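# Tuck chair under desk and park cart in yellow bay

## Task

Shove the office chair fully beneath the desk so that it finishes upright with every wheel on the floor; then bring the utility cart into the yellow-taped bay so all four of its wheels sit inside the tape lines and none touch them, with the cart's load still aboard and nothing overhanging its edges. The robot must not topple or be left leaning, and anything that stays in place only because the robot is holding or pressing it at the end does not count.

## Robot and tools

Robot: a Hello Robot Stretch 3 with a single arm. It has a two-wheel differential base (0.33 m long, 0.34 m wide), a lift that rides up a vertical mast, and a telescoping arm that reaches out to the robot's right side. The base cannot move sideways. To move the gripper forward or back, drive the base. On-the-spot turns pivot about the point midway between the drive wheels, 0.05 m behind the front edge. With the arm pulled in and the wrist folded, a turn sweeps a 0.28 m radius; an unfolded, level wrist reaches beyond that.

Frames: the base frame has its origin on the floor between the drive wheels, x forward, y left, z up. hand_pose is reported in this frame, at the point where the closed fingertips meet. The odometry frame is the base frame as it stood when the scene began. base_odometry comes from wheel rotation only, so wheel slip shows up as travel. Heading is positive to the left, from -3.142 to 3.142.

Tool execute_actions: argument "actions" is a list holding exactly one action, or an empty list to just read the state and images. An action may contain:
- "base": exactly one of {"translate_m": d}, a straight drive of d metres relative to the base's current spot (positive forward, -1 to 1), or {"rotate_rad": d}, an in-place turn of d radians relative to the current heading (positive counter-clockwise/left, -3.2 to 3.2). Both are offsets.
- "joints": an object of absolute joint targets by name: lift_m 0 to 1.1 (arm height on the mast, metres); arm_m 0 to 0.52 (extension, metres); wrist_yaw_rad -1.345 to 4.42 (0 along the arm, positive toward the front, 3.0 folded over the base); wrist_pitch_rad -1.57 to 0.451 (0 level, negative tips down); wrist_roll_rad -2.911 to 2.911; gripper_m -0.089 to 0.179 (larger is wider; the real fingertip gap is a bit smaller, zero below 0.007); head_pan_rad -3.953 to 1.73 (0 forward, positive left, -1.57 along the arm); head_tilt_rad -1.53 to 0.419 (negative looks down).
- "contact_limits": only {"arm_m": n}, n a motor effort percentage 1 to 100, which halts the arm motion when its effort hits about n. Lower is gentler; too low stops instantly.
Optional "cameras": list of head_camera, nav_camera, wrist_camera or all; omitted or null gives all, [] gives none. Base and joint motions in one action start together. Unknown keys or out-of-range numbers reject the whole call and nothing moves. Anything you leave out of an action may still be driving toward its earlier target.

Tool wait: {"seconds": 0 to 10}; commands nothing, returns state and images.
Tool zoom_image: {"camera": name, "region": [x0, y0, x1, y1]} in pixels of that camera's latest full image, at most 504 by 504, origin top-left.
Tool finished_scene: {"scene": n}; ends the scene irreversibly after the robot holds the last command, and reports success.

Reading results: base_status and joint_status say how each motion ended. "done" means the target was reached (for the base, that the wheels turned enough, even if slipping). "off_target" means it stopped short and may still be pushing. After "contact_stop", "time_out" or "torque_fault" the old target is dropped. The arm and lift stop on firm contact and then go slack until commanded again; a slack lift may sag under a load or keep pressing. The base, wrist and head never stop on contact. A wrist servo pushed hard for several seconds cuts out for 10 s (torque_fault). on_its_own lists uncommanded behaviour; "held at" is the held target, not the actual position. motor_effort is percent of maximum, positive toward higher joint values, with the peak in brackets; readings are noisy and biased. Positive wheel effort drives forward. base_tilt gives forward/right lean in degrees, with a fixed offset of up to about 4. turned_by_wheels and turned_by_imu show rotation since the last result. lidar_m lists 12 distances for 30-degree sectors, first straight ahead, going counter-clockwise (4th left, 7th behind, 10th right), in a plane 0.17 m above the floor; "-" means nothing seen. It misses glass and thin legs, and the robot's own parts can block some sectors when the lift is low. wrist_depth_mm and head_depth_mm are 7x7 grids of median depths in millimetres (head image is sideways).

Cameras: head_camera and nav_camera are on the head and move with pan and tilt; wrist_camera rides on the gripper. Calibration is given but can be slightly off.

Speed: the base is fast only with the arm stowed (lift_m under 0.30, arm_m under 0.03, wrist_yaw_rad above 2.54); otherwise it is slow.

Cautions: fold or unfold the wrist only with lift_m between 0.32 and 0.95, wrist_pitch_rad at -0.4 and roll near 0; when wrist_yaw_rad is below -0.4 keep pitch at -0.5 or lower. Pushing into something immovable with the gripper above roughly 0.45 m can tip the robot, as can driving while gripping or pushing a fixed object, or snagging furniture, especially in reverse. If tilt appears, back off in small steps, release contact, and lower lift_m to about 0.2. Avoid drops, slams, hard hits and very forceful pushes. Loose objects may be nudged occasionally by outside disturbances.

Each tool is called as name(argument=value, ...) on one line, values as JSON.

## Session

execute_actions(actions=[])

Scene clock: 0.00 s.
base_odometry: x=+0.000 y=+0.000 heading=+0.000 (m, m, rad; odometry frame)
turned_by_wheels: +0.000 (rad since the last result)
turned_by_imu: +0.000 (rad since the last result)
base_tilt: forward=-0.1 right=+0.0 (deg)
lidar_m: 1.94 1.28 1.71 1.03 0.84 0.83 0.91 1.38 2.46 1.45 2.69 1.33
head_depth_mm: 1450 2863 2940 2985 2959 2935 2297 / 1934 2873 3170 3172 3183 3131 2304 / 1887 2822 3026 2971 2811 2865 2363 / 1877 2606 2618 2561 2469 1894 2056 / 1878 2345 2370 2309 2185 2186 2176 / 1843 2102 2073 2051 1983 1363 2015 / 1829 1936 1879 1868 1837 1163 1820
base_status: not commanded
joint_positions: lift_m=+0.352 arm_m=+0.000 wrist_yaw_rad=+2.877 wrist_pitch_rad=-0.358 wrist_roll_rad=+0.006 gripper_m=+0.037 head_pan_rad=-0.002 head_tilt_rad=-0.014
joint_status: not commanded
motor_effort: left_wheel=-1 right_wheel=+1 lift_m=+46 arm_m=+0 wrist_yaw_rad=+1 wrist_pitch_rad=+5 wrist_roll_rad=+0 gripper_m=+0 head_pan_rad=+0 head_tilt_rad=+1 (%)
hand_pose: x=+0.0393 y=+0.0781 z=+0.3781 quat_wxyz=(+0.217, +0.708, +0.033, +0.671) (m; base frame)
wrist_depth_mm: - 928 - - - - - / - 998 - - - - - / - - - - - - - / 741 980 - - - - - / 723 777 828 809 839 862 878 / 619 - - 653 667 686 699 / 521 - 538 553 554 582 580
pictures: head_camera (sideways: a quarter turn clockwise sets it upright), nav_camera (sideways: a quarter turn counterclockwise sets it upright), wrist_camera
Images, in order (width x height): head_camera 896x504, nav_camera 672x504, wrist_camera 644x364.

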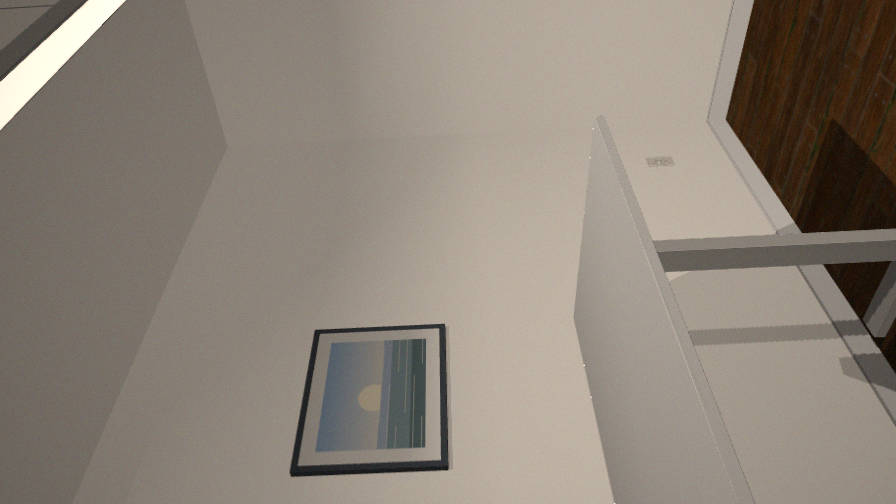

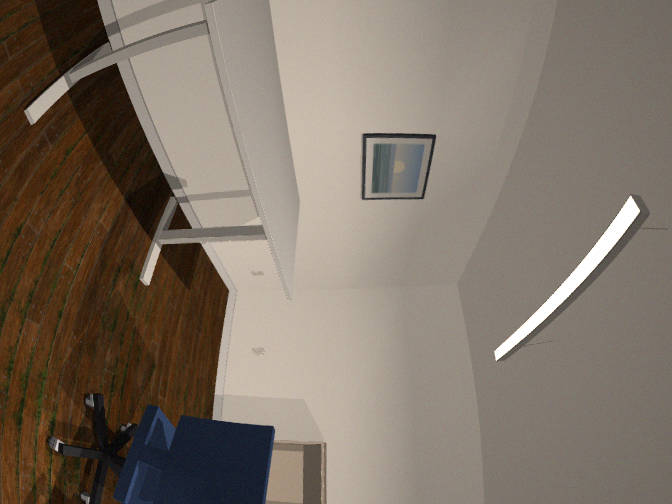

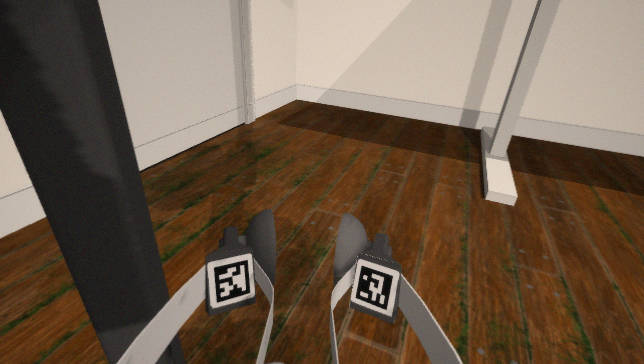

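execute_actions(actions=[{"joints":{"head_pan_rad":-0.7,"head_tilt_rad":-0.75,"lift_m":0.28,"wrist_yaw_rad":3.0,"wrist_pitch_rad":-0.4}}], cameras=["head_camera","nav_camera"])

execute_actions(actions=[{"joints":{"head_pan_rad":-1.6}}], cameras=["head_camera","nav_camera"])

Scene clock: 5.47 s.
base_odometry: x=+0.000 y=+0.000 heading=+0.000 (m, m, rad; odometry frame)
turned_by_wheels: +0.000 (rad since the last result)
turned_by_imu: -0.001 (rad since the last result)
base_tilt: forward=+0.0 right=+0.0 (deg)
lidar_m: 1.93 1.29 1.72 1.03 0.84 0.83 0.91 1.38 2.46 1.45 2.69 1.34
head_depth_mm: 2563 2860 2410 1906 1559 1334 1156 / 2461 1048 1405 1712 1575 1343 1158 / 2458 1038 1186 1684 1555 1349 1171 / 2462 1079 1244 1804 1608 1367 1182 / 2478 1132 1444 1923 1615 1365 1191 / 2489 2834 2582 2002 1631 1387 1195 / 2518 2785 2598 2021 1649 1396 1204
base_status: not commanded
joint_positions: lift_m=+0.281 arm_m=+0.000 wrist_yaw_rad=+2.999 wrist_pitch_rad=-0.416 wrist_roll_rad=+0.006 gripper_m=+0.037 head_pan_rad=-0.693 head_tilt_rad=-0.740
joint_status: all done
motor_effort: left_wheel=+0(0) right_wheel=+1(1) lift_m=+17(35) arm_m=+1(1) wrist_yaw_rad=+1(2) wrist_pitch_rad=+5(4) wrist_roll_rad=+0(0) gripper_m=-1(1) head_pan_rad=-2(34) head_tilt_rad=-5(36) (%)
hand_pose: x=+0.0108 y=+0.0770 z=+0.2938 quat_wxyz=(+0.196, +0.702, +0.096, +0.678) (m; base frame)
wrist_depth_mm: 652 - - - - - - / 722 - - - - - - / 746 - - - - - - / 708 741 796 802 834 864 868 / 590 596 - 633 651 667 678 / 495 504 - 544 543 545 561 / 442 - - 451 455 459 472
pictures: head_camera (sideways: a quarter turn clockwise sets it upright), nav_camera (sideways: a quarter turn counterclockwise sets it upright)
camera_calibration (this result's frames):
head_camera: T_world_to_cam=[[-0.476824, 0.466282, -0.74513, 0.996128], [0.648746, 0.758667, 0.0596077, -0.0713149], [0.5931, -0.454978, -0.66425, 0.814727], [0, 0, 0, 1]] pos_world=[0.0380289, -0.0396903, 1.28768]
nav_camera: T_world_to_cam=[[0.534156, -0.456072, 0.711812, -0.887214], [-0.672638, -0.73932, 0.0310624, 0.0220618], [0.51209, -0.495384, -0.701683, 0.871238], [0, 0, 0, 1]] pos_world=[0.042598, 0.0432747, 1.24218]
Images, in order (width x height): head_camera 896x504, nav_camera 672x504.

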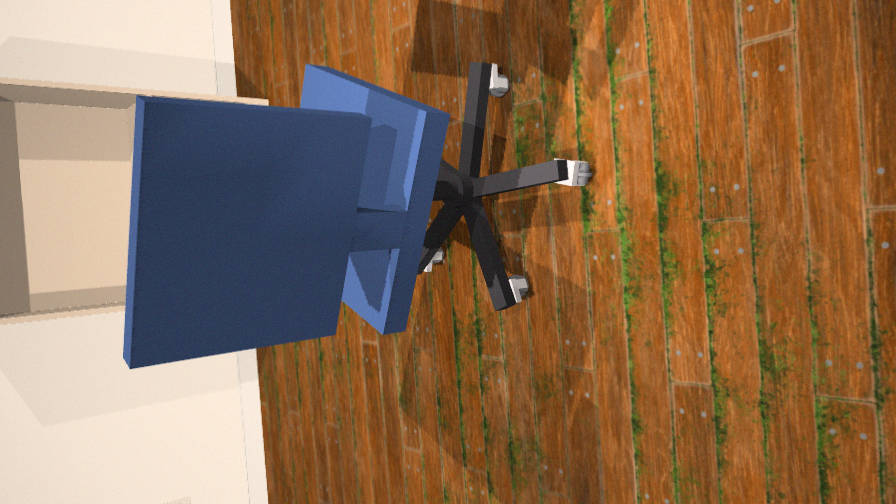

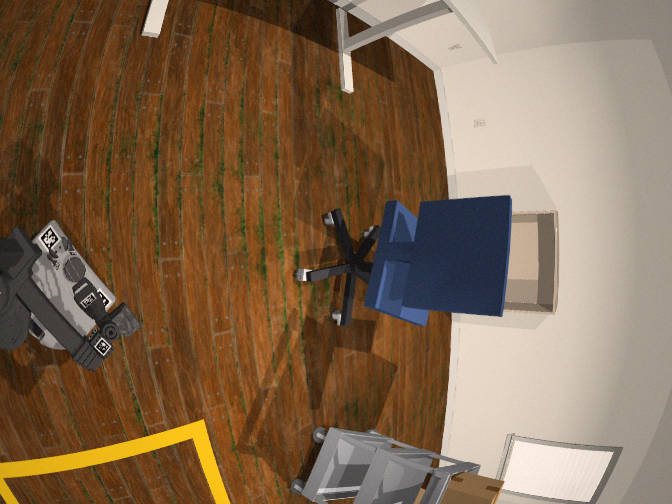

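Scene clock: 6.50 s.
base_odometry: x=+0.000 y=+0.000 heading=+0.000 (m, m, rad; odometry frame)
turned_by_wheels: +0.000 (rad since the last result)
turned_by_imu: +0.000 (rad since the last result)
base_tilt: forward=-0.1 right=+0.0 (deg)
lidar_m: 1.94 1.29 1.71 1.03 0.84 0.83 0.91 1.38 2.46 1.45 2.69 1.33
head_depth_mm: 2168 2432 2407 1904 1568 1335 1155 / 2303 2535 2461 1924 1580 1346 1171 / 2438 1761 2038 1890 1592 1350 1170 / 1484 1897 1835 1907 1605 1367 1177 / 1408 1471 1851 1875 1629 1375 1192 / 1766 3122 2496 2010 1633 1390 1195 / 3031 3229 2627 2029 1650 1396 1197
base_status: not commanded
joint_positions: lift_m=+0.281 arm_m=+0.000 wrist_yaw_rad=+2.999 wrist_pitch_rad=-0.416 wrist_roll_rad=+0.006 gripper_m=+0.037 head_pan_rad=-1.593 head_tilt_rad=-0.741
joint_status: all done
motor_effort: left_wheel=-1(0) right_wheel=+1(1) lift_m=+17(17) arm_m=+1(1) wrist_yaw_rad=+0(0) wrist_pitch_rad=+5(5) wrist_roll_rad=+0(0) gripper_m=-1(1) head_pan_rad=-4(40) head_tilt_rad=-4(5) (%)
hand_pose: x=+0.0108 y=+0.0770 z=+0.2938 quat_wxyz=(+0.196, +0.702, +0.096, +0.678) (m; base frame)
wrist_depth_mm: 666 - - - - - - / 714 - - - - - - / 739 - - - - - - / 704 729 770 812 822 846 872 / 588 604 - 629 658 672 681 / 496 503 - 538 542 551 565 / 447 - - 445 457 471 472
pictures: head_camera (sideways: a quarter turn clockwise sets it upright), nav_camera (sideways: a quarter turn counterclockwise sets it upright)
camera_calibration (this result's frames):
head_camera: T_world_to_cam=[[0.068829, 0.663549, -0.74496, 0.992578], [0.997552, -0.036558, 0.0596039, -0.0734377], [0.0123158, -0.747239, -0.664441, 0.818518], [0, 0, 0, 1]] pos_world=[-0.00514094, -0.0496795, 1.28766]
nav_camera: T_world_to_cam=[[-0.0251911, -0.702101, 0.711632, -0.883567], [-0.99725, 0.0672768, 0.0310741, 0.0240269], [-0.0696934, -0.708892, -0.701865, 0.875024], [0, 0, 0, 1]] pos_world=[0.0626862, -0.0016722, 1.24218]
Images, in order (width x height): head_camera 896x504, nav_camera 672x504.

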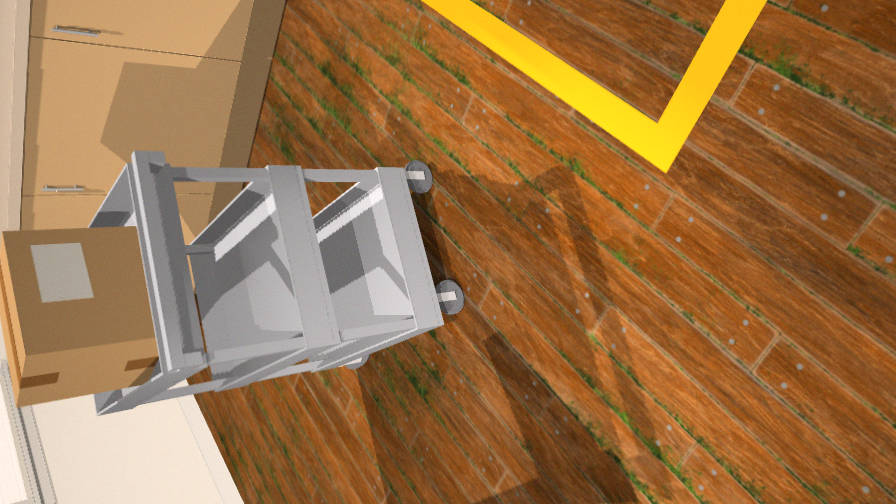

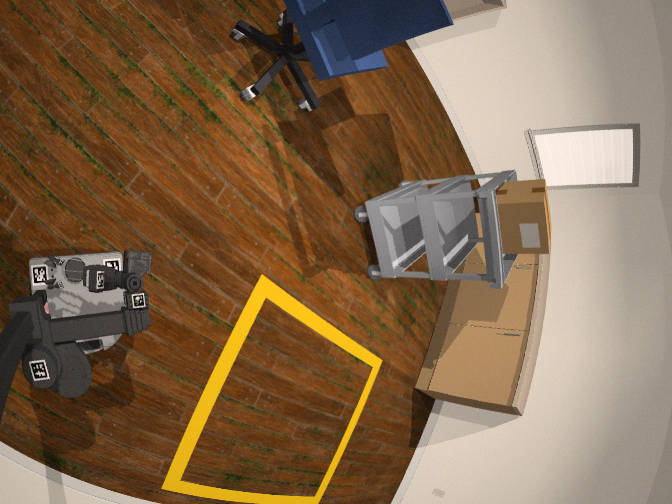

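execute_actions(actions=[{"base":{"translate_m":0.68}}], cameras=[])

execute_actions(actions=[{"base":{"rotate_rad":0.9}}], cameras=[])

execute_actions(actions=[{"joints":{"lift_m":0.65}}], cameras=[])

execute_actions(actions=[{"joints":{"wrist_yaw_rad":0,"arm_m":0.2,"gripper_m":0.0,"head_pan_rad":-1.9}}])

Scene clock: 29.47 s.
base_odometry: x=+0.680 y=+0.000 heading=+0.000 (m, m, rad; odometry frame)
turned_by_wheels: +0.000 (rad since the last result)
turned_by_imu: -0.004 (rad since the last result)
base_tilt: forward=+0.0 right=+0.0 (deg)
lidar_m: 1.25 1.31 0.89 1.41 1.37 1.34 1.49 2.25 1.50 1.58 0.95 2.09
head_depth_mm: 1415 1464 1746 1803 1564 1325 1160 / 1615 2008 2085 1880 1584 1336 1166 / 3472 3243 2394 1940 1600 1357 1167 / 3408 3487 898 1138 1531 1315 1178 / 3032 3207 817 927 1114 1340 1188 / 2721 2897 769 872 1030 1330 1190 / 2475 2699 732 816 1000 1363 1204
base_status: done
joint_positions: lift_m=+0.281 arm_m=+0.000 wrist_yaw_rad=+2.999 wrist_pitch_rad=-0.417 wrist_roll_rad=+0.006 gripper_m=+0.037 head_pan_rad=-1.593 head_tilt_rad=-0.741
joint_status: not commanded
motor_effort: left_wheel=-1(12) right_wheel=+1(6) lift_m=+18(18) arm_m=+0(1) wrist_yaw_rad=+1(1) wrist_pitch_rad=+5(5) wrist_roll_rad=+0(0) gripper_m=+0(0) head_pan_rad=-4(3) head_tilt_rad=-4(4) (%)
hand_pose: x=+0.0106 y=+0.0770 z=+0.2938 quat_wxyz=(+0.196, +0.702, +0.096, +0.678) (m; base frame)
wrist_depth_mm: - - - - - - 988 / - - - - - - - / 956 - - - - - - / 736 733 775 772 836 854 878 / 593 602 - 631 659 664 684 / 496 503 - 538 531 543 556 / 441 - - 450 449 464 470
pictures: none
No camera images: the call's "cameras" was empty. Leave "cameras" out to get every camera's image.

Scene clock: 31.20 s.
base_odometry: x=+0.680 y=+0.000 heading=+0.900 (m, m, rad; odometry frame)
turned_by_wheels: +0.900 (rad since the last result)
turned_by_imu: +0.903 (rad since the last result)
base_tilt: forward=+0.0 right=+0.0 (deg)
lidar_m: 1.30 0.89 1.41 1.34 1.42 1.92 1.63 1.50 0.96 2.09 1.25 1.29
head_depth_mm: 2040 2198 2262 876 1044 1304 1156 / 2042 2198 2367 1912 1547 1315 1168 / 2011 2230 2322 1951 1594 1350 1177 / 2072 2324 2495 1939 1605 1368 1176 / 2054 2295 2476 1983 1622 1380 1186 / 2048 2290 2481 1996 1643 1374 1196 / 2031 2292 2470 2040 1642 1395 1207
base_status: done
joint_positions: lift_m=+0.281 arm_m=+0.000 wrist_yaw_rad=+2.999 wrist_pitch_rad=-0.417 wrist_roll_rad=+0.006 gripper_m=+0.037 head_pan_rad=-1.593 head_tilt_rad=-0.741
joint_status: not commanded
motor_effort: left_wheel=-2(11) right_wheel=+2(7) lift_m=+18(18) arm_m=+0(1) wrist_yaw_rad=+0(0) wrist_pitch_rad=+5(5) wrist_roll_rad=+0(1) gripper_m=+0(0) head_pan_rad=-3(2) head_tilt_rad=-4(4) (%)
hand_pose: x=+0.0106 y=+0.0770 z=+0.2938 quat_wxyz=(+0.196, +0.702, +0.096, +0.678) (m; base frame)
wrist_depth_mm: - - - - - - - / - - - - - - - / 970 - - - - - - / 749 725 784 801 822 864 889 / 594 592 - 632 658 658 669 / 490 505 - 541 545 553 558 / 443 - - 453 455 463 467
pictures: none
No camera images: the call's "cameras" was empty. Leave "cameras" out to get every camera's image.

Scene clock: 35.40 s.
base_odometry: x=+0.680 y=+0.000 heading=+0.900 (m, m, rad; odometry frame)
turned_by_wheels: +0.000 (rad since the last result)
turned_by_imu: -0.001 (rad since the last result)
base_tilt: forward=-0.1 right=-0.1 (deg)
lidar_m: 1.30 0.89 1.41 1.35 1.42 1.92 1.64 1.49 0.96 2.10 1.25 1.29
head_depth_mm: 2013 2207 2256 876 1047 1299 1177 / 2023 2215 2365 1907 1546 1314 1189 / 2015 2238 2336 1946 1595 1351 1170 / 2046 2308 2476 1956 1600 1362 1203 / 2066 2274 2463 1971 1615 1380 1191 / 2036 2311 2490 1987 1623 1377 1192 / 2052 2304 2506 2023 1658 1394 1201
base_status: not commanded
joint_positions: lift_m=+0.649 arm_m=+0.000 wrist_yaw_rad=+2.999 wrist_pitch_rad=-0.417 wrist_roll_rad=+0.006 gripper_m=+0.037 head_pan_rad=-1.593 head_tilt_rad=-0.741
joint_status: all done
motor_effort: left_wheel=-3(3) right_wheel=+3(3) lift_m=+69(73) arm_m=+0(1) wrist_yaw_rad=+0(1) wrist_pitch_rad=+5(5) wrist_roll_rad=+0(0) gripper_m=-1(0) head_pan_rad=-3(3) head_tilt_rad=-4(4) (%)
hand_pose: x=+0.0106 y=+0.0769 z=+0.6621 quat_wxyz=(+0.196, +0.702, +0.096, +0.678) (m; base frame)
wrist_depth_mm: - - - - - - - / - - - - - - - / - - - - - - - / - - - - - - - / - - - - - - - / 926 965 - 984 - - - / 809 829 839 860 876 885 825
pictures: none
No camera images: the call's "cameras" was empty. Leave "cameras" out to get every camera's image.

Scene clock: 38.10 s.
base_odometry: x=+0.680 y=+0.000 heading=+0.900 (m, m, rad; odometry frame)
turned_by_wheels: +0.000 (rad since the last result)
turned_by_imu: -0.001 (rad since the last result)
base_tilt: forward=-0.1 right=+0.1 (deg)
lidar_m: 1.30 0.89 1.41 1.34 1.42 1.92 1.64 1.50 0.96 2.09 1.25 1.29
head_depth_mm: 2377 2661 754 874 1049 1274 1161 / 2341 2532 763 888 1092 1352 - / 2122 2284 772 900 1084 - 1155 / 2116 2284 2399 1960 1667 1274 1184 / 2037 2233 2337 1994 1712 1319 1185 / 1983 2193 2414 2000 1654 1390 1190 / 1994 2173 2383 2022 1652 1389 1199
base_status: not commanded
joint_positions: lift_m=+0.649 arm_m=+0.200 wrist_yaw_rad=+0.001 wrist_pitch_rad=-0.417 wrist_roll_rad=+0.006 gripper_m=+0.000 head_pan_rad=-1.893 head_tilt_rad=-0.741
joint_status: all done
motor_effort: left_wheel=-3(3) right_wheel=+2(3) lift_m=+69(69) arm_m=+4(6) wrist_yaw_rad=-2(0) wrist_pitch_rad=+5(5) wrist_roll_rad=+0(0) gripper_m=-2(80) head_pan_rad=-3(23) head_tilt_rad=-4(4) (%)
hand_pose: x=-0.0212 y=-0.5692 z=+0.6621 quat_wxyz=(+0.690, +0.147, -0.694, -0.147) (m; base frame)
wrist_depth_mm: - - - - - - - / - - - - - - 248 / - - - - - - 256 / - - - - - 638 273 / - - - - - 487 292 / 948 952 987 - 990 410 421 / 789 833 838 849 869 387 359
pictures: head_camera (sideways: a quarter turn clockwise sets it upright), nav_camera (sideways: a quarter turn counterclockwise sets it upright), wrist_camera
camera_calibration (this result's frames):
head_camera: T_world_to_cam=[[0.26212, 0.613901, -0.744593, 0.99092], [0.942107, -0.329973, 0.0595958, -0.0730889], [-0.209109, -0.717108, -0.664853, 0.820405], [0, 0, 0, 1]] pos_world=[-0.019328, -0.0441253, 1.28764]
nav_camera: T_world_to_cam=[[-0.23183, -0.663617, 0.711244, -0.881801], [-0.93275, 0.359181, 0.0310991, 0.0236008], [-0.276103, -0.656203, -0.702257, 0.876793], [0, 0, 0, 1]] pos_world=[0.0596709, -0.0183011, 1.24218]
wrist_camera: T_world_to_cam=[[-0.998823, 0.0183935, 0.044875, -0.050089], [-0.0276608, 0.543983, -0.83864, 0.903663], [-0.0398368, -0.838895, -0.542834, 0.0445098], [0, 0, 0, 1]] pos_world=[-0.0232609, -0.453317, 0.784258]
Images, in order (width x height): head_camera 896x504, nav_camera 672x504, wrist_camera 644x364.

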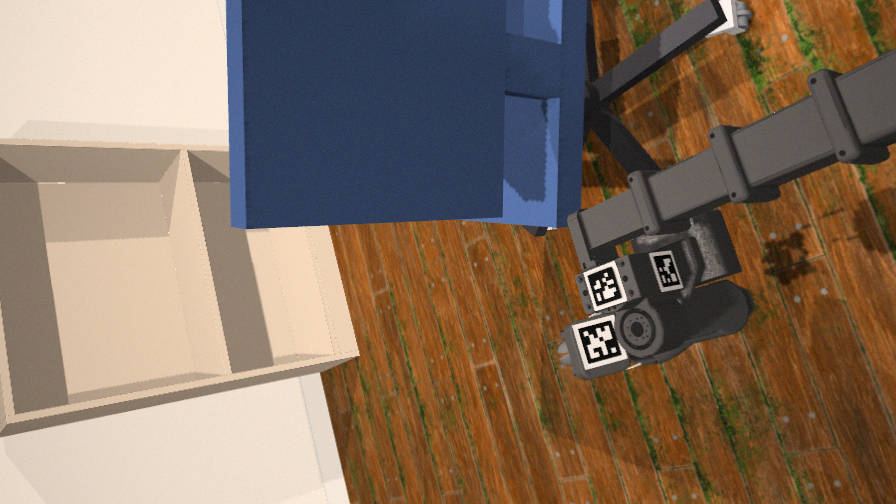

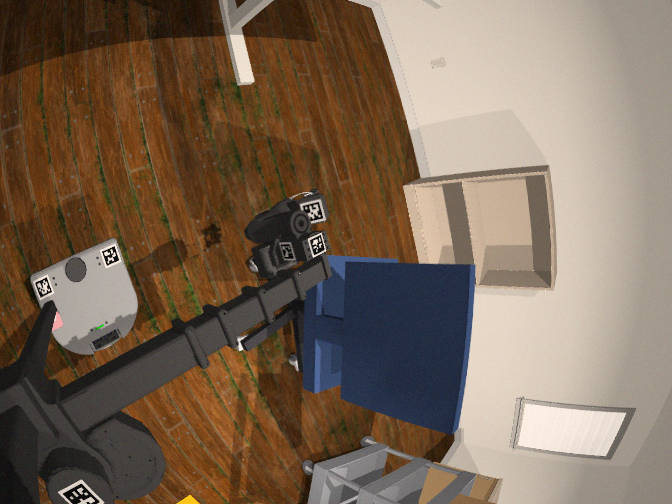

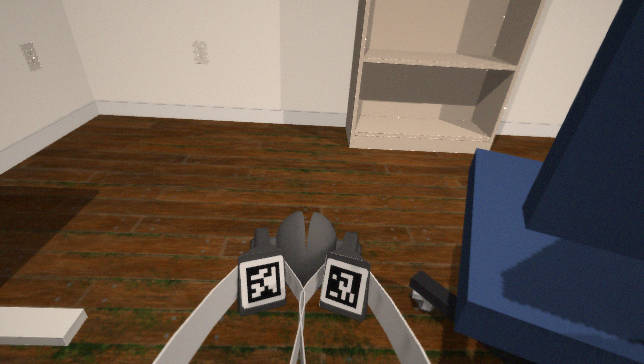

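execute_actions(actions=[{"base":{"translate_m":-0.45},"joints":{"arm_m":0.38,"wrist_pitch_rad":-0.2,"head_tilt_rad":-0.95}}], cameras=["nav_camera"])

Scene clock: 47.43 s.
base_odometry: x=+0.400 y=-0.353 heading=+0.900 (m, m, rad; odometry frame)
turned_by_wheels: +0.000 (rad since the last result)
turned_by_imu: +0.001 (rad since the last result)
base_tilt: forward=-0.1 right=+0.1 (deg)
lidar_m: 1.32 1.82 1.39 1.36 1.41 1.92 1.30 1.09 0.90 2.09 2.48 1.60
head_depth_mm: 2396 719 874 1517 1381 1243 - / 2314 708 849 1072 1405 - - / 2299 694 833 1036 - 1222 1132 / 2194 684 798 1068 1404 1248 1126 / 2009 673 749 1057 1381 1246 1118 / 2017 2142 1996 1617 1421 1262 1131 / 1981 2203 1941 1665 1443 1278 1137
base_status: done
joint_positions: lift_m=+0.649 arm_m=+0.380 wrist_yaw_rad=+0.001 wrist_pitch_rad=-0.224 wrist_roll_rad=+0.006 gripper_m=+0.000 head_pan_rad=-1.893 head_tilt_rad=-0.938
joint_status: all done
motor_effort: left_wheel=-2(36) right_wheel=+2(38) lift_m=+69(69) arm_m=+4(7) wrist_yaw_rad=-1(45) wrist_pitch_rad=+7(7) wrist_roll_rad=+0(0) gripper_m=-3(7) head_pan_rad=-3(3) head_tilt_rad=-5(21) (%)
hand_pose: x=-0.0212 y=-0.7691 z=+0.7075 quat_wxyz=(+0.701, +0.080, -0.704, -0.079) (m; base frame)
wrist_depth_mm: - - - - - 67 - / - - - - - 64 - / - - - - - 61 - / - - - - - 59 - / - - - - - 56 - / - - - - 520 53 46 / 933 987 978 995 392 52 49
pictures: nav_camera (sideways: a quarter turn counterclockwise sets it upright)
camera_calibration (this result's frames):
nav_camera: T_world_to_cam=[[-0.271732, -0.782762, 0.559862, -0.684311], [-0.934904, 0.352709, 0.0393732, 0.012851], [-0.228288, -0.512718, -0.82765, 1.03955], [0, 0, 0, 1]] pos_world=[0.0633824, -0.00718855, 1.243]
Images, in order (width x height): nav_camera 672x504.

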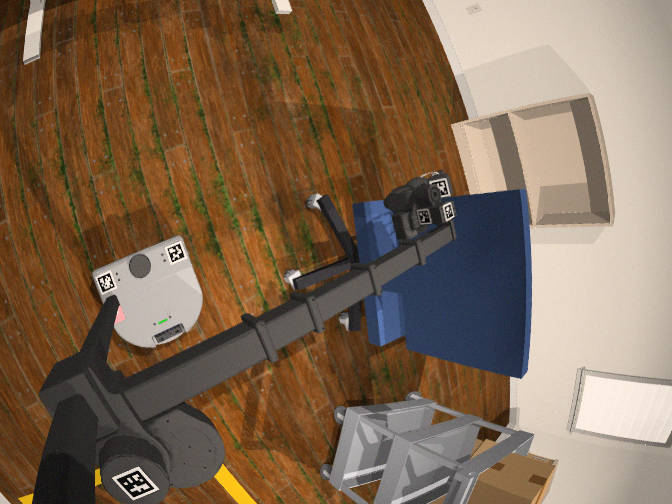

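execute_actions(actions=[{"base":{"translate_m":0.06},"joints":{"arm_m":0.51,"wrist_pitch_rad":-0.5,"lift_m":0.72}}], cameras=[])

execute_actions(actions=[{"joints":{"wrist_yaw_rad":-1.2}}], cameras=["nav_camera"])

execute_actions(actions=[{"joints":{"arm_m":0.15}}], cameras=["nav_camera"])

Scene clock: 60.73 s.
base_odometry: x=+0.438 y=-0.306 heading=+0.900 (m, m, rad; odometry frame)
turned_by_wheels: +0.000 (rad since the last result)
turned_by_imu: -0.002 (rad since the last result)
base_tilt: forward=-0.1 right=+0.0 (deg)
lidar_m: 1.27 1.74 1.40 1.36 1.41 1.91 1.34 1.14 0.91 2.08 2.43 1.54
head_depth_mm: 662 725 871 1445 1380 1263 - / 2333 717 859 1076 1417 - - / 2261 712 853 1022 1347 1231 1137 / 1999 706 801 1397 1397 1237 1137 / 1999 670 1811 1564 1388 1256 1125 / 2017 2305 1857 1636 1423 1269 1132 / 1958 2192 1955 1656 1430 1277 1135
base_status: done
joint_positions: lift_m=+0.719 arm_m=+0.510 wrist_yaw_rad=+0.000 wrist_pitch_rad=-0.515 wrist_roll_rad=+0.006 gripper_m=+0.000 head_pan_rad=-1.893 head_tilt_rad=-0.939
joint_status: all done
motor_effort: left_wheel=-2(5) right_wheel=+2(6) lift_m=+69(71) arm_m=+4(9) wrist_yaw_rad=-1(2) wrist_pitch_rad=+4(6) wrist_roll_rad=+0(0) gripper_m=-2(2) head_pan_rad=-3(3) head_tilt_rad=-5(6) (%)
hand_pose: x=-0.0214 y=-0.8658 z=+0.7108 quat_wxyz=(+0.682, +0.180, -0.686, -0.181) (m; base frame)
wrist_depth_mm: - - - - - - - / - - - - - - - / - - - - - - - / - - - - - - - / - - - - - - - / 922 938 993 - 463 448 462 / 815 853 861 872 404 389 400
pictures: none
No camera images: the call's "cameras" was empty. Leave "cameras" out to get every camera's image.

Scene clock: 64.17 s.
base_odometry: x=+0.438 y=-0.306 heading=+0.900 (m, m, rad; odometry frame)
turned_by_wheels: +0.000 (rad since the last result)
turned_by_imu: -0.001 (rad since the last result)
base_tilt: forward=-0.1 right=+0.1 (deg)
lidar_m: 1.27 1.75 1.41 1.37 1.41 1.92 1.34 1.14 0.92 2.09 2.44 1.55
head_depth_mm: 672 751 955 1501 1382 1265 - / 2391 660 815 1071 1420 - - / 2377 1349 1130 1030 1341 1240 1142 / 2235 2223 1225 1559 1398 1243 1132 / 2178 2258 1207 1628 1405 1250 1124 / 1994 2274 1834 1640 1428 1262 1132 / 1968 2180 1936 1658 1439 1266 1139
base_status: not commanded
joint_positions: lift_m=+0.719 arm_m=+0.510 wrist_yaw_rad=-1.199 wrist_pitch_rad=-0.515 wrist_roll_rad=+0.003 gripper_m=+0.000 head_pan_rad=-1.894 head_tilt_rad=-0.940
joint_status: all done
motor_effort: left_wheel=+0(36) right_wheel=+1(34) lift_m=+67(69) arm_m=-2(5) wrist_yaw_rad=+0(69) wrist_pitch_rad=+5(5) wrist_roll_rad=+2(3) gripper_m=-3(8) head_pan_rad=-2(2) head_tilt_rad=-5(6) (%)
hand_pose: x=-0.2182 y=-0.7316 z=+0.7108 quat_wxyz=(+0.462, -0.238, -0.667, -0.535) (m; base frame)
wrist_depth_mm: - - - - 489 251 169 / - - - - 477 247 167 / - - - - 467 244 165 / - - 597 612 452 240 164 / - 491 505 534 440 237 163 / 929 413 436 - 444 234 173 / 369 366 371 377 388 231 210
pictures: nav_camera (sideways: a quarter turn counterclockwise sets it upright)
camera_calibration (this result's frames):
nav_camera: T_world_to_cam=[[-0.272747, -0.783585, 0.558215, -0.68216], [-0.93463, 0.353426, 0.0394494, 0.0127504], [-0.228199, -0.510965, -0.828758, 1.04099], [0, 0, 0, 1]] pos_world=[0.0634134, -0.0071261, 1.24302]
Images, in order (width x height): nav_camera 672x504.

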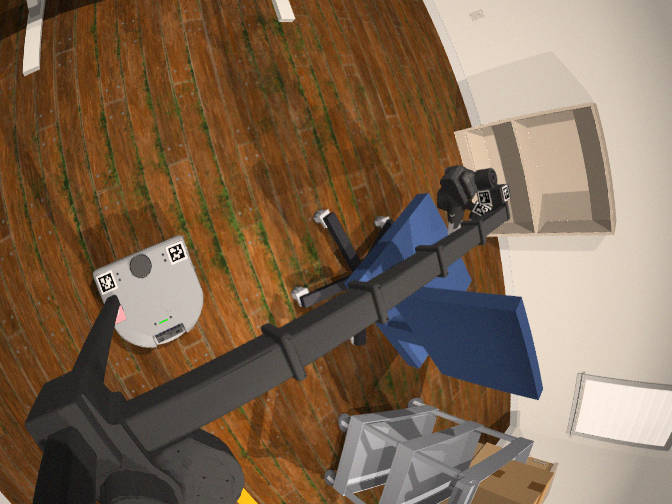

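Scene clock: 68.03 s.
base_odometry: x=+0.438 y=-0.306 heading=+0.900 (m, m, rad; odometry frame)
turned_by_wheels: +0.000 (rad since the last result)
turned_by_imu: -0.001 (rad since the last result)
base_tilt: forward=-0.1 right=+0.1 (deg)
lidar_m: 1.27 1.75 1.40 1.36 1.41 1.92 1.34 1.14 0.92 2.09 2.43 1.55
head_depth_mm: 674 752 960 1516 1375 1260 - / 2384 659 814 1059 1429 - - / 2393 1349 1129 1028 1348 1239 1140 / 2232 2235 1194 1084 - 1245 1132 / 2177 2224 1239 1682 - 1243 1121 / 2021 2215 1925 1646 1420 1262 1133 / 1972 2173 1946 1647 1436 1264 1133
base_status: not commanded
joint_positions: lift_m=+0.719 arm_m=+0.150 wrist_yaw_rad=-1.199 wrist_pitch_rad=-0.515 wrist_roll_rad=+0.004 gripper_m=+0.000 head_pan_rad=-1.894 head_tilt_rad=-0.940
joint_status: all done
motor_effort: left_wheel=+0(1) right_wheel=+1(1) lift_m=+67(67) arm_m=-3(3) wrist_yaw_rad=-1(2) wrist_pitch_rad=+4(5) wrist_roll_rad=+1(2) gripper_m=-3(3) head_pan_rad=-3(2) head_tilt_rad=-4(4) (%)
hand_pose: x=-0.2182 y=-0.3718 z=+0.7108 quat_wxyz=(+0.462, -0.238, -0.667, -0.535) (m; base frame)
wrist_depth_mm: 220 267 552 - - - - / - 270 576 - - - - / 705 275 722 - - - - / 573 311 608 - - - - / 478 469 545 - - - - / 411 420 472 - - - - / 787 689 819 867 879 898 922
pictures: nav_camera (sideways: a quarter turn counterclockwise sets it upright)
camera_calibration (this result's frames):
nav_camera: T_world_to_cam=[[-0.272747, -0.783585, 0.558215, -0.68216], [-0.934631, 0.353425, 0.0394494, 0.0127504], [-0.228199, -0.510965, -0.828758, 1.04099], [0, 0, 0, 1]] pos_world=[0.0634134, -0.00712607, 1.24302]
Images, in order (width x height): nav_camera 672x504.

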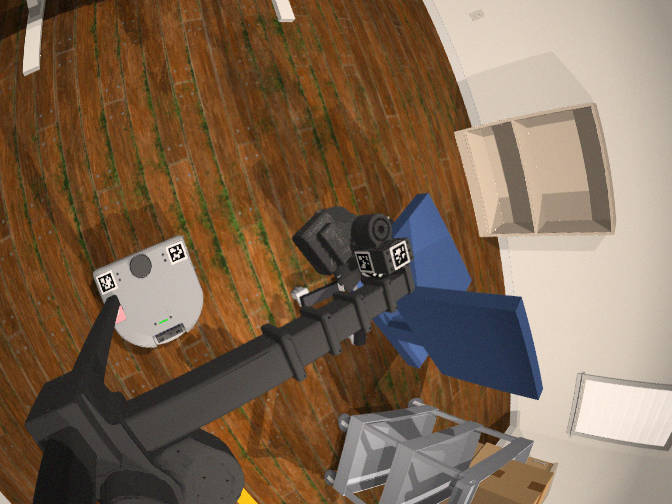

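execute_actions(actions=[{"joints":{"arm_m":0.36}}], cameras=[])

execute_actions(actions=[{"base":{"translate_m":-0.3}}], cameras=["nav_camera"])

Scene clock: 74.43 s.
base_odometry: x=+0.438 y=-0.306 heading=+0.900 (m, m, rad; odometry frame)
turned_by_wheels: +0.000 (rad since the last result)
turned_by_imu: -0.001 (rad since the last result)
base_tilt: forward=-0.1 right=+0.0 (deg)
lidar_m: 1.27 1.75 1.40 1.37 1.41 1.91 1.34 1.14 0.92 2.09 2.43 1.55
head_depth_mm: 673 750 963 1517 1375 1258 - / 2378 660 813 1065 1422 - - / 2389 1353 1104 1028 1352 1236 1144 / 2230 2245 1255 1545 1403 1244 1132 / 2170 2225 - 1595 1405 1257 1128 / 2038 2217 1966 1600 1420 1261 1130 / 1963 2197 1951 1674 1439 1266 1137
base_status: not commanded
joint_positions: lift_m=+0.719 arm_m=+0.360 wrist_yaw_rad=-1.199 wrist_pitch_rad=-0.515 wrist_roll_rad=+0.005 gripper_m=+0.000 head_pan_rad=-1.894 head_tilt_rad=-0.940
joint_status: all done
motor_effort: left_wheel=+0(0) right_wheel=+1(1) lift_m=+67(67) arm_m=+4(5) wrist_yaw_rad=-1(2) wrist_pitch_rad=+4(5) wrist_roll_rad=+1(1) gripper_m=-2(3) head_pan_rad=-3(2) head_tilt_rad=-5(4) (%)
hand_pose: x=-0.2182 y=-0.5811 z=+0.7108 quat_wxyz=(+0.461, -0.238, -0.667, -0.534) (m; base frame)
wrist_depth_mm: - - - 436 149 - - / - - - 278 849 - - / - - - 203 990 - - / - 587 599 208 - - - / 480 496 508 220 - - - / 407 416 434 - - - - / 360 369 373 386 877 904 898
pictures: none
No camera images: the call's "cameras" was empty. Leave "cameras" out to get every camera's image.

Scene clock: 79.33 s.
base_odometry: x=+0.251 y=-0.541 heading=+0.900 (m, m, rad; odometry frame)
turned_by_wheels: +0.000 (rad since the last result)
turned_by_imu: +0.001 (rad since the last result)
base_tilt: forward=+0.0 right=+0.0 (deg)
lidar_m: 1.57 1.93 1.42 1.36 1.41 1.91 2.16 0.89 1.47 0.84 2.49 1.79
head_depth_mm: 2552 2198 1830 1566 1376 1259 - / 2476 2204 1857 1590 1414 - - / 702 694 841 1583 1344 1234 1143 / 2261 2214 1254 1045 1377 1242 1133 / 2227 2289 - 1031 1386 1254 1125 / 2020 2222 1240 1018 1379 1258 1129 / 1966 2180 1917 1073 1414 1270 1135
base_status: done
joint_positions: lift_m=+0.719 arm_m=+0.360 wrist_yaw_rad=-1.199 wrist_pitch_rad=-0.522 wrist_roll_rad=+0.005 gripper_m=+0.000 head_pan_rad=-1.894 head_tilt_rad=-0.940
joint_status: not commanded
motor_effort: left_wheel=+0(15) right_wheel=+1(21) lift_m=+62(67) arm_m=+1(4) wrist_yaw_rad=-2(24) wrist_pitch_rad=+6(10) wrist_roll_rad=+1(1) gripper_m=-3(5) head_pan_rad=-2(3) head_tilt_rad=-5(4) (%)
hand_pose: x=-0.2172 y=-0.5812 z=+0.7096 quat_wxyz=(+0.460, -0.236, -0.668, -0.536) (m; base frame)
wrist_depth_mm: 261 187 143 136 - - - / 332 216 160 150 - - - / - 259 181 171 704 912 - / - 318 210 196 - - - / 478 429 257 955 991 - - / 410 412 409 - - - - / 359 362 368 844 887 889 918
pictures: nav_camera (sideways: a quarter turn counterclockwise sets it upright)
camera_calibration (this result's frames):
nav_camera: T_world_to_cam=[[-0.272747, -0.783585, 0.558215, -0.68216], [-0.934631, 0.353425, 0.0394494, 0.0127504], [-0.228199, -0.510965, -0.828758, 1.04099], [0, 0, 0, 1]] pos_world=[0.0634134, -0.00712608, 1.24302]
Images, in order (width x height): nav_camera 672x504.

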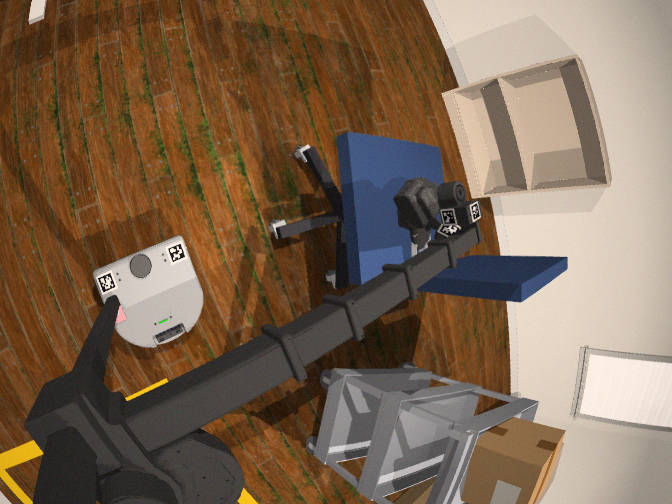

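execute_actions(actions=[{"base":{"translate_m":-0.08},"joints":{"arm_m":0.42}}], cameras=[])

execute_actions(actions=[{"base":{"translate_m":0.06},"joints":{"arm_m":0.0,"wrist_yaw_rad":0}}], cameras=[])

execute_actions(actions=[{"joints":{"lift_m":0.16,"wrist_pitch_rad":0,"gripper_m":0.16,"head_pan_rad":-1.57}}])

Scene clock: 87.73 s.
base_odometry: x=+0.202 y=-0.603 heading=+0.900 (m, m, rad; odometry frame)
turned_by_wheels: +0.000 (rad since the last result)
turned_by_imu: +0.000 (rad since the last result)
base_tilt: forward=-0.1 right=+0.0 (deg)
lidar_m: 1.64 1.93 1.41 1.36 1.40 1.92 2.08 0.82 1.12 0.84 2.49 1.86
head_depth_mm: 2546 2188 1828 1572 1381 1254 - / 2514 2239 1830 1578 1416 - - / 2301 2115 1776 1651 1353 1237 1143 / 732 807 913 1049 1412 1243 1129 / 908 1076 - 1032 1372 1245 1125 / 2101 2205 - 1039 1372 1259 1133 / 1972 2180 1237 1049 1341 1276 1138
base_status: done
joint_positions: lift_m=+0.719 arm_m=+0.420 wrist_yaw_rad=-1.190 wrist_pitch_rad=-0.523 wrist_roll_rad=+0.005 gripper_m=+0.000 head_pan_rad=-1.894 head_tilt_rad=-0.940
joint_status: all done
motor_effort: left_wheel=+6(8) right_wheel=-4(9) lift_m=+62(63) arm_m=+4(8) wrist_yaw_rad=-9(8) wrist_pitch_rad=+7(9) wrist_roll_rad=+1(1) gripper_m=-4(4) head_pan_rad=-3(3) head_tilt_rad=-5(5) (%)
hand_pose: x=-0.2163 y=-0.6426 z=+0.7092 quat_wxyz=(+0.462, -0.232, -0.669, -0.534) (m; base frame)
wrist_depth_mm: 153 139 126 131 - - - / 175 157 139 149 - 992 - / 203 177 156 172 748 774 - / 241 207 178 203 658 - - / 300 246 208 975 954 - - / 400 330 254 - 886 - - / 361 365 363 846 870 895 895
pictures: none
No camera images: the call's "cameras" was empty. Leave "cameras" out to get every camera's image.

Scene clock: 92.00 s.
base_odometry: x=+0.239 y=-0.556 heading=+0.900 (m, m, rad; odometry frame)
turned_by_wheels: +0.000 (rad since the last result)
turned_by_imu: -0.002 (rad since the last result)
base_tilt: forward=-0.1 right=+0.0 (deg)
lidar_m: 1.58 1.93 1.42 1.36 1.41 1.91 2.13 0.87 1.38 0.84 2.48 1.81
head_depth_mm: 2550 2210 1829 1569 1372 1255 - / 2476 2191 1851 1579 1411 - - / 702 780 931 1380 1404 - - / 827 998 1143 1047 1428 - 1102 / 2182 2246 1203 1035 1397 1235 1124 / 2025 2210 1223 1038 1352 1260 1135 / 1972 2182 1820 1117 1385 1263 1135
base_status: done
joint_positions: lift_m=+0.719 arm_m=+0.001 wrist_yaw_rad=+0.000 wrist_pitch_rad=-0.521 wrist_roll_rad=+0.005 gripper_m=+0.000 head_pan_rad=-1.894 head_tilt_rad=-0.940
joint_status: all done
motor_effort: left_wheel=+0(12) right_wheel=+1(4) lift_m=+62(62) arm_m=-3(5) wrist_yaw_rad=+0(6) wrist_pitch_rad=+6(7) wrist_roll_rad=+1(1) gripper_m=-3(4) head_pan_rad=-3(3) head_tilt_rad=-5(4) (%)
hand_pose: x=-0.0216 y=-0.3559 z=+0.7097 quat_wxyz=(+0.682, +0.182, -0.685, -0.183) (m; base frame)
wrist_depth_mm: - - - - - 463 - / - - - - - 464 - / - - - 786 761 496 - / - - 628 625 643 - - / - - 544 548 560 - - / 931 960 913 - 966 - - / 828 844 841 851 878 891 852
pictures: none
No camera images: the call's "cameras" was empty. Leave "cameras" out to get every camera's image.

Scene clock: 97.93 s.
base_odometry: x=+0.239 y=-0.556 heading=+0.900 (m, m, rad; odometry frame)
turned_by_wheels: +0.000 (rad since the last result)
turned_by_imu: -0.001 (rad since the last result)
base_tilt: forward=-0.1 right=+0.0 (deg)
lidar_m: 1.59 1.93 1.42 1.36 1.41 1.91 2.14 0.87 1.38 0.84 2.48 1.81
head_depth_mm: 875 923 1019 1039 1341 1220 1100 / 2202 2224 1174 1028 1381 1222 1131 / 2114 2179 1182 1032 1354 1235 - / 2153 2210 1199 1039 1403 1242 1119 / 2132 2215 1785 1561 1391 1258 1126 / 2003 2248 1923 1630 1434 1259 1131 / 2171 2366 1948 1648 1438 1269 1136
base_status: not commanded
joint_positions: lift_m=+0.161 arm_m=+0.001 wrist_yaw_rad=+0.000 wrist_pitch_rad=-0.025 wrist_roll_rad=+0.005 gripper_m=+0.160 head_pan_rad=-1.577 head_tilt_rad=-0.940
joint_status: all done
motor_effort: left_wheel=+0(0) right_wheel=+1(1) lift_m=+17(55) arm_m=-3(3) wrist_yaw_rad=+0(0) wrist_pitch_rad=+8(7) wrist_roll_rad=+1(1) gripper_m=+0(85) head_pan_rad=+3(23) head_tilt_rad=-4(5) (%)
hand_pose: x=-0.0215 y=-0.4012 z=+0.2690 quat_wxyz=(+0.706, +0.009, -0.708, -0.009) (m; base frame)
wrist_depth_mm: - - 346 351 363 375 - / - - 545 475 433 398 - / - - - - - - - / - - - - - - - / 929 - 947 629 - - - / 691 558 638 626 642 - 792 / 477 500 514 476 544 523 576
pictures: head_camera (sideways: a quarter turn clockwise sets it upright), nav_camera (sideways: a quarter turn counterclockwise sets it upright), wrist_camera
camera_calibration (this result's frames):
head_camera: T_world_to_cam=[[0.0592859, 0.799051, -0.598333, 0.801569], [0.99793, -0.0324688, 0.055519, -0.0681069], [0.0249353, -0.600386, -0.799322, 0.99385], [0, 0, 0, 1]] pos_world=[-0.0043378, -0.0460122, 1.27779]
nav_camera: T_world_to_cam=[[-0.0150034, -0.829561, 0.558215, -0.683732], [-0.998226, 0.0445995, 0.0394494, 0.0131383], [-0.0576217, -0.556632, -0.828758, 1.03995], [0, 0, 0, 1]] pos_world=[0.0627805, 0.0110875, 1.24302]
wrist_camera: T_world_to_cam=[[-0.998742, 0.035416, 0.0355103, -0.0265097], [-0.0284706, 0.182528, -0.982788, 0.376358], [-0.041288, -0.982563, -0.18129, -0.182933], [0, 0, 0, 1]] pos_world=[-0.0233142, -0.2475, 0.337658]
Images, in order (width x height): head_camera 896x504, nav_camera 672x504, wrist_camera 644x364.

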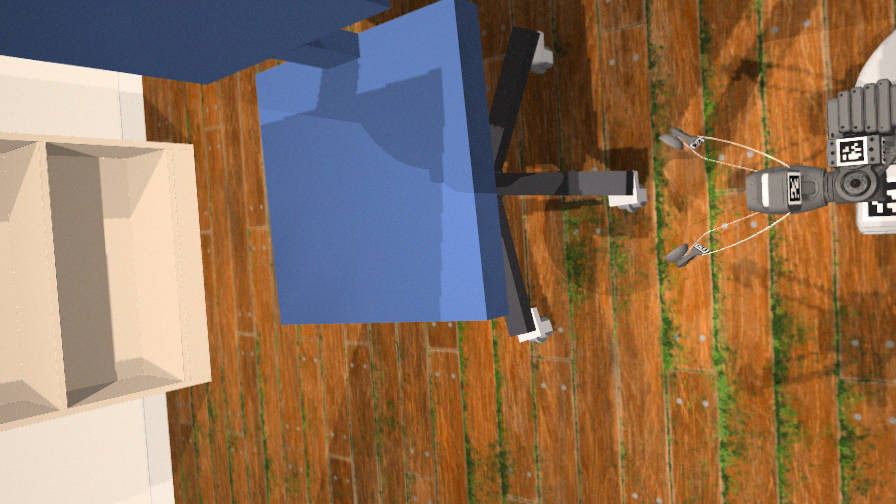

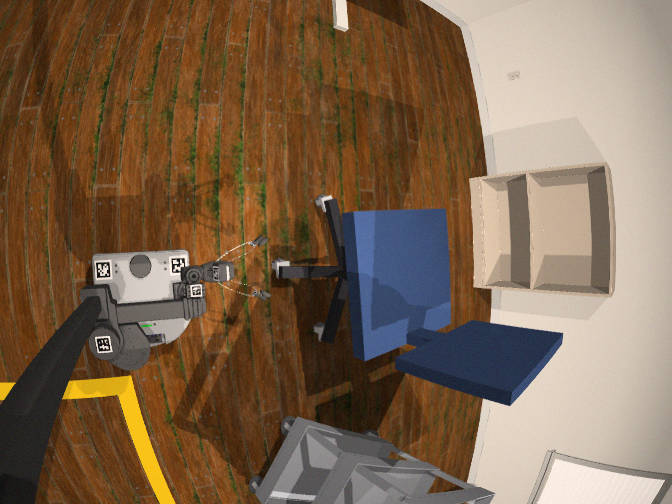

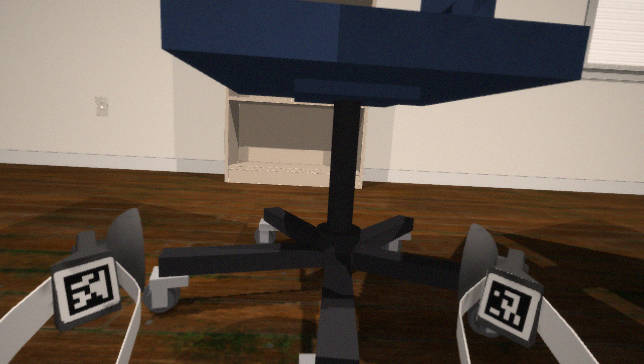

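execute_actions(actions=[{"base":{"translate_m":-0.05},"joints":{"arm_m":0.52,"lift_m":0.13}}], cameras=["wrist_camera"])

execute_actions(actions=[{"joints":{"gripper_m":0.0}}], cameras=["wrist_camera"])

execute_actions(actions=[{"joints":{"arm_m":0.16}}])

Scene clock: 108.63 s.
base_odometry: x=+0.208 y=-0.595 heading=+0.900 (m, m, rad; odometry frame)
turned_by_wheels: +0.000 (rad since the last result)
turned_by_imu: -0.002 (rad since the last result)
base_tilt: forward=-0.1 right=+0.0 (deg)
lidar_m: 1.63 1.93 1.42 1.36 1.41 1.92 2.09 0.83 1.16 0.84 2.49 1.86
head_depth_mm: 746 788 856 1505 1366 1220 1097 / 2133 2028 1129 1025 1363 1232 1110 / 2118 2198 1182 1028 1351 1234 1124 / 2136 2205 1199 1040 1402 1246 1120 / 2143 2200 1234 1032 1394 1254 1121 / 2013 2210 1936 1642 1416 1265 1128 / 2177 2343 1958 1656 1440 1273 1140
base_status: done
joint_positions: lift_m=+0.131 arm_m=+0.520 wrist_yaw_rad=+0.000 wrist_pitch_rad=-0.024 wrist_roll_rad=+0.005 gripper_m=+0.160 head_pan_rad=-1.577 head_tilt_rad=-0.940
joint_status: all done
motor_effort: left_wheel=+0(8) right_wheel=+1(3) lift_m=+17(16) arm_m=+5(6) wrist_yaw_rad=-1(1) wrist_pitch_rad=+8(7) wrist_roll_rad=+1(1) gripper_m=-1(1) head_pan_rad=+3(3) head_tilt_rad=-5(4) (%)
hand_pose: x=-0.0215 y=-0.9202 z=+0.2393 quat_wxyz=(+0.706, +0.009, -0.708, -0.009) (m; base frame)
wrist_depth_mm: - - - 69 72 307 - / - - - 71 75 - - / - - - 73 78 - - / - - - 74 82 - - / 827 907 835 77 89 - - / 619 565 574 79 589 - 710 / 427 357 298 81 305 348 528
pictures: wrist_camera
camera_calibration (this result's frames):
wrist_camera: T_world_to_cam=[[-0.99875, 0.0352112, 0.0354732, -0.00719056], [-0.0285151, 0.181477, -0.982982, 0.440953], [-0.0410495, -0.982765, -0.180246, -0.698709], [0, 0, 0, 1]] pos_world=[-0.0232894, -0.766436, 0.307764]
Images, in order (width x height): wrist_camera 644x364.

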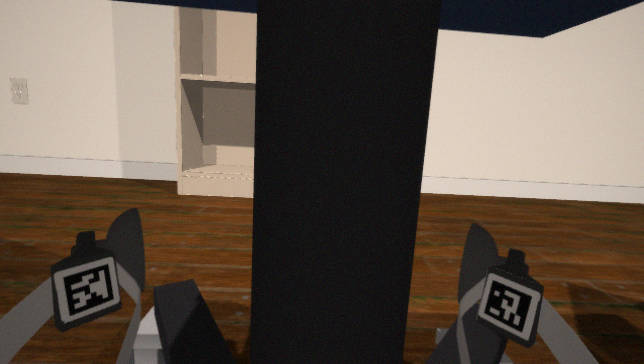

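Scene clock: 110.93 s.
base_odometry: x=+0.208 y=-0.595 heading=+0.900 (m, m, rad; odometry frame)
turned_by_wheels: +0.000 (rad since the last result)
turned_by_imu: -0.001 (rad since the last result)
base_tilt: forward=-0.1 right=+0.1 (deg)
lidar_m: 1.63 1.92 1.41 1.36 1.40 1.91 2.09 0.83 1.16 0.84 2.48 1.86
head_depth_mm: 743 788 854 1505 1368 1223 1099 / 2118 2042 1133 1030 1369 1229 1115 / 2117 2192 1185 1028 1347 1234 1127 / 2138 2231 1190 1039 1405 1244 1119 / 2137 2215 1237 1030 1394 1255 1129 / 2018 2231 1919 1631 1421 1263 1127 / 2182 2347 1940 1654 1438 1267 1137
base_status: not commanded
joint_positions: lift_m=+0.131 arm_m=+0.520 wrist_yaw_rad=-0.038 wrist_pitch_rad=-0.024 wrist_roll_rad=+0.005 gripper_m=+0.002 head_pan_rad=-1.577 head_tilt_rad=-0.940
joint_status: all done
on_its_own: wrist_yaw_rad is held at -0.040, not at your +0.000, by its stall guard, which is not easing now
motor_effort: left_wheel=-8(17) right_wheel=+7(16) lift_m=+17(17) arm_m=+4(5) wrist_yaw_rad=-1(17) wrist_pitch_rad=+7(7) wrist_roll_rad=+1(1) gripper_m=-35(99) head_pan_rad=+3(4) head_tilt_rad=-4(4) (%)
hand_pose: x=-0.0312 y=-0.9201 z=+0.2393 quat_wxyz=(+0.705, -0.005, -0.709, -0.022) (m; base frame)
wrist_depth_mm: - - 79 69 267 308 - / - - 81 71 - - - / - - 83 72 - - - / - - 85 75 - - - / 837 881 81 77 - - - / 586 629 83 79 - 678 706 / 447 315 91 81 319 504 519
pictures: wrist_camera
camera_calibration (this result's frames):
wrist_camera: T_world_to_cam=[[-0.996713, 0.0731229, 0.0348702, 0.0182011], [-0.0210083, 0.182407, -0.982999, 0.441742], [-0.0782402, -0.9805, -0.180271, -0.698033], [0, 0, 0, 1]] pos_world=[-0.0271927, -0.766329, 0.307762]
Images, in order (width x height): wrist_camera 644x364.

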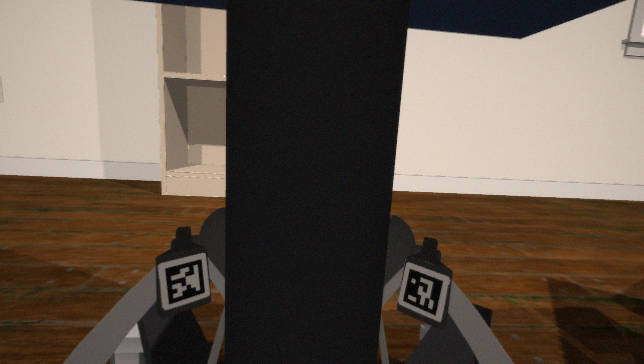

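Scene clock: 114.80 s.
base_odometry: x=+0.208 y=-0.595 heading=+0.900 (m, m, rad; odometry frame)
turned_by_wheels: +0.000 (rad since the last result)
turned_by_imu: -0.001 (rad since the last result)
base_tilt: forward=-0.1 right=+0.0 (deg)
lidar_m: 1.64 1.93 1.42 1.36 1.41 1.91 2.09 0.83 1.16 0.51 2.48 1.86
head_depth_mm: 673 678 763 902 870 1199 1096 / 749 797 915 1003 875 824 1105 / 2119 2185 1867 1012 883 798 1128 / 2127 2199 1881 1024 890 791 1115 / 2127 2210 1914 1034 912 1196 1126 / 2017 2201 1921 1639 1396 1261 1133 / 2171 2388 1944 1647 1445 1272 1133
base_status: not commanded
joint_positions: lift_m=+0.131 arm_m=+0.161 wrist_yaw_rad=-0.085 wrist_pitch_rad=-0.024 wrist_roll_rad=+0.005 gripper_m=+0.015 head_pan_rad=-1.577 head_tilt_rad=-0.940
joint_status: all done
on_its_own: wrist_yaw_rad is held at -0.083, not at your +0.000, by its stall guard, which is not easing now; gripper_m is held at +0.014, not at your +0.000, by its stall guard, which is not easing now
motor_effort: left_wheel=-1(21) right_wheel=+2(19) lift_m=+20(20) arm_m=-7(20) wrist_yaw_rad=+2(24) wrist_pitch_rad=+7(8) wrist_roll_rad=+1(1) gripper_m=-19(35) head_pan_rad=+3(3) head_tilt_rad=-5(5) (%)
hand_pose: x=-0.0430 y=-0.5602 z=+0.2392 quat_wxyz=(+0.704, -0.021, -0.708, -0.039) (m; base frame)
wrist_depth_mm: - - 320 100 313 - - / - - - 102 - - - / - - - 105 - - - / - - - 107 - - - / 831 869 831 110 - - - / 589 602 119 114 722 687 707 / 291 459 441 117 469 517 514
pictures: head_camera (sideways: a quarter turn clockwise sets it upright), nav_camera (sideways: a quarter turn counterclockwise sets it upright), wrist_camera
camera_calibration (this result's frames):
head_camera: T_world_to_cam=[[0.0590294, 0.799103, -0.598289, 0.801513], [0.99794, -0.0321514, 0.0555175, -0.0681051], [0.0251284, -0.600334, -0.799355, 0.993892], [0, 0, 0, 1]] pos_world=[-0.00432301, -0.0460142, 1.27779]
nav_camera: T_world_to_cam=[[-0.0147372, -0.829597, 0.558169, -0.683673], [-0.99824, 0.0442767, 0.0394515, 0.0131356], [-0.0574427, -0.556605, -0.828789, 1.03999], [0, 0, 0, 1]] pos_world=[0.0627769, 0.011109, 1.24302]
wrist_camera: T_world_to_cam=[[-0.992236, 0.119389, 0.0348332, 0.00618569], [-0.0124404, 0.183399, -0.98296, 0.376626], [-0.123743, -0.975762, -0.18049, -0.345401], [0, 0, 0, 1]] pos_world=[-0.0319178, -0.40684, 0.307652]
Images, in order (width x height): head_camera 896x504, nav_camera 672x504, wrist_camera 644x364.

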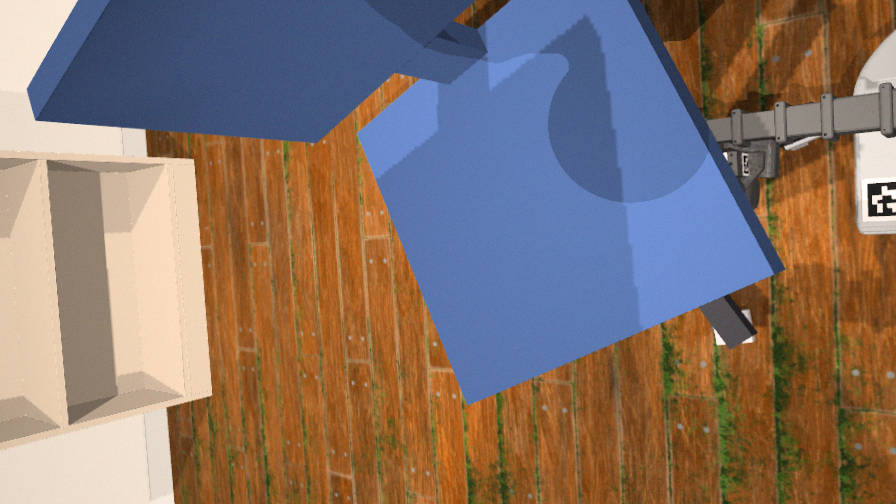

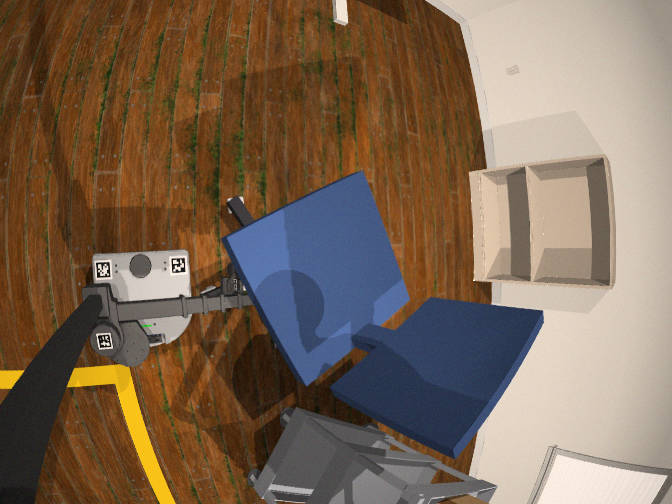

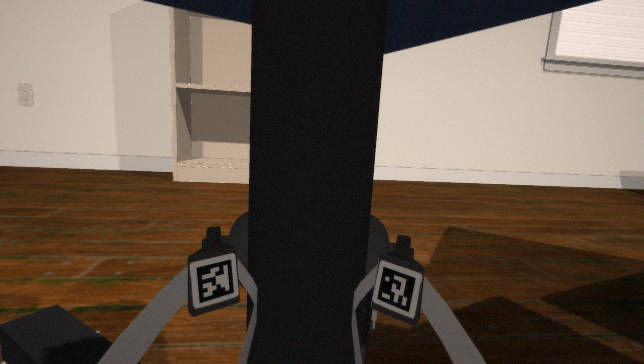

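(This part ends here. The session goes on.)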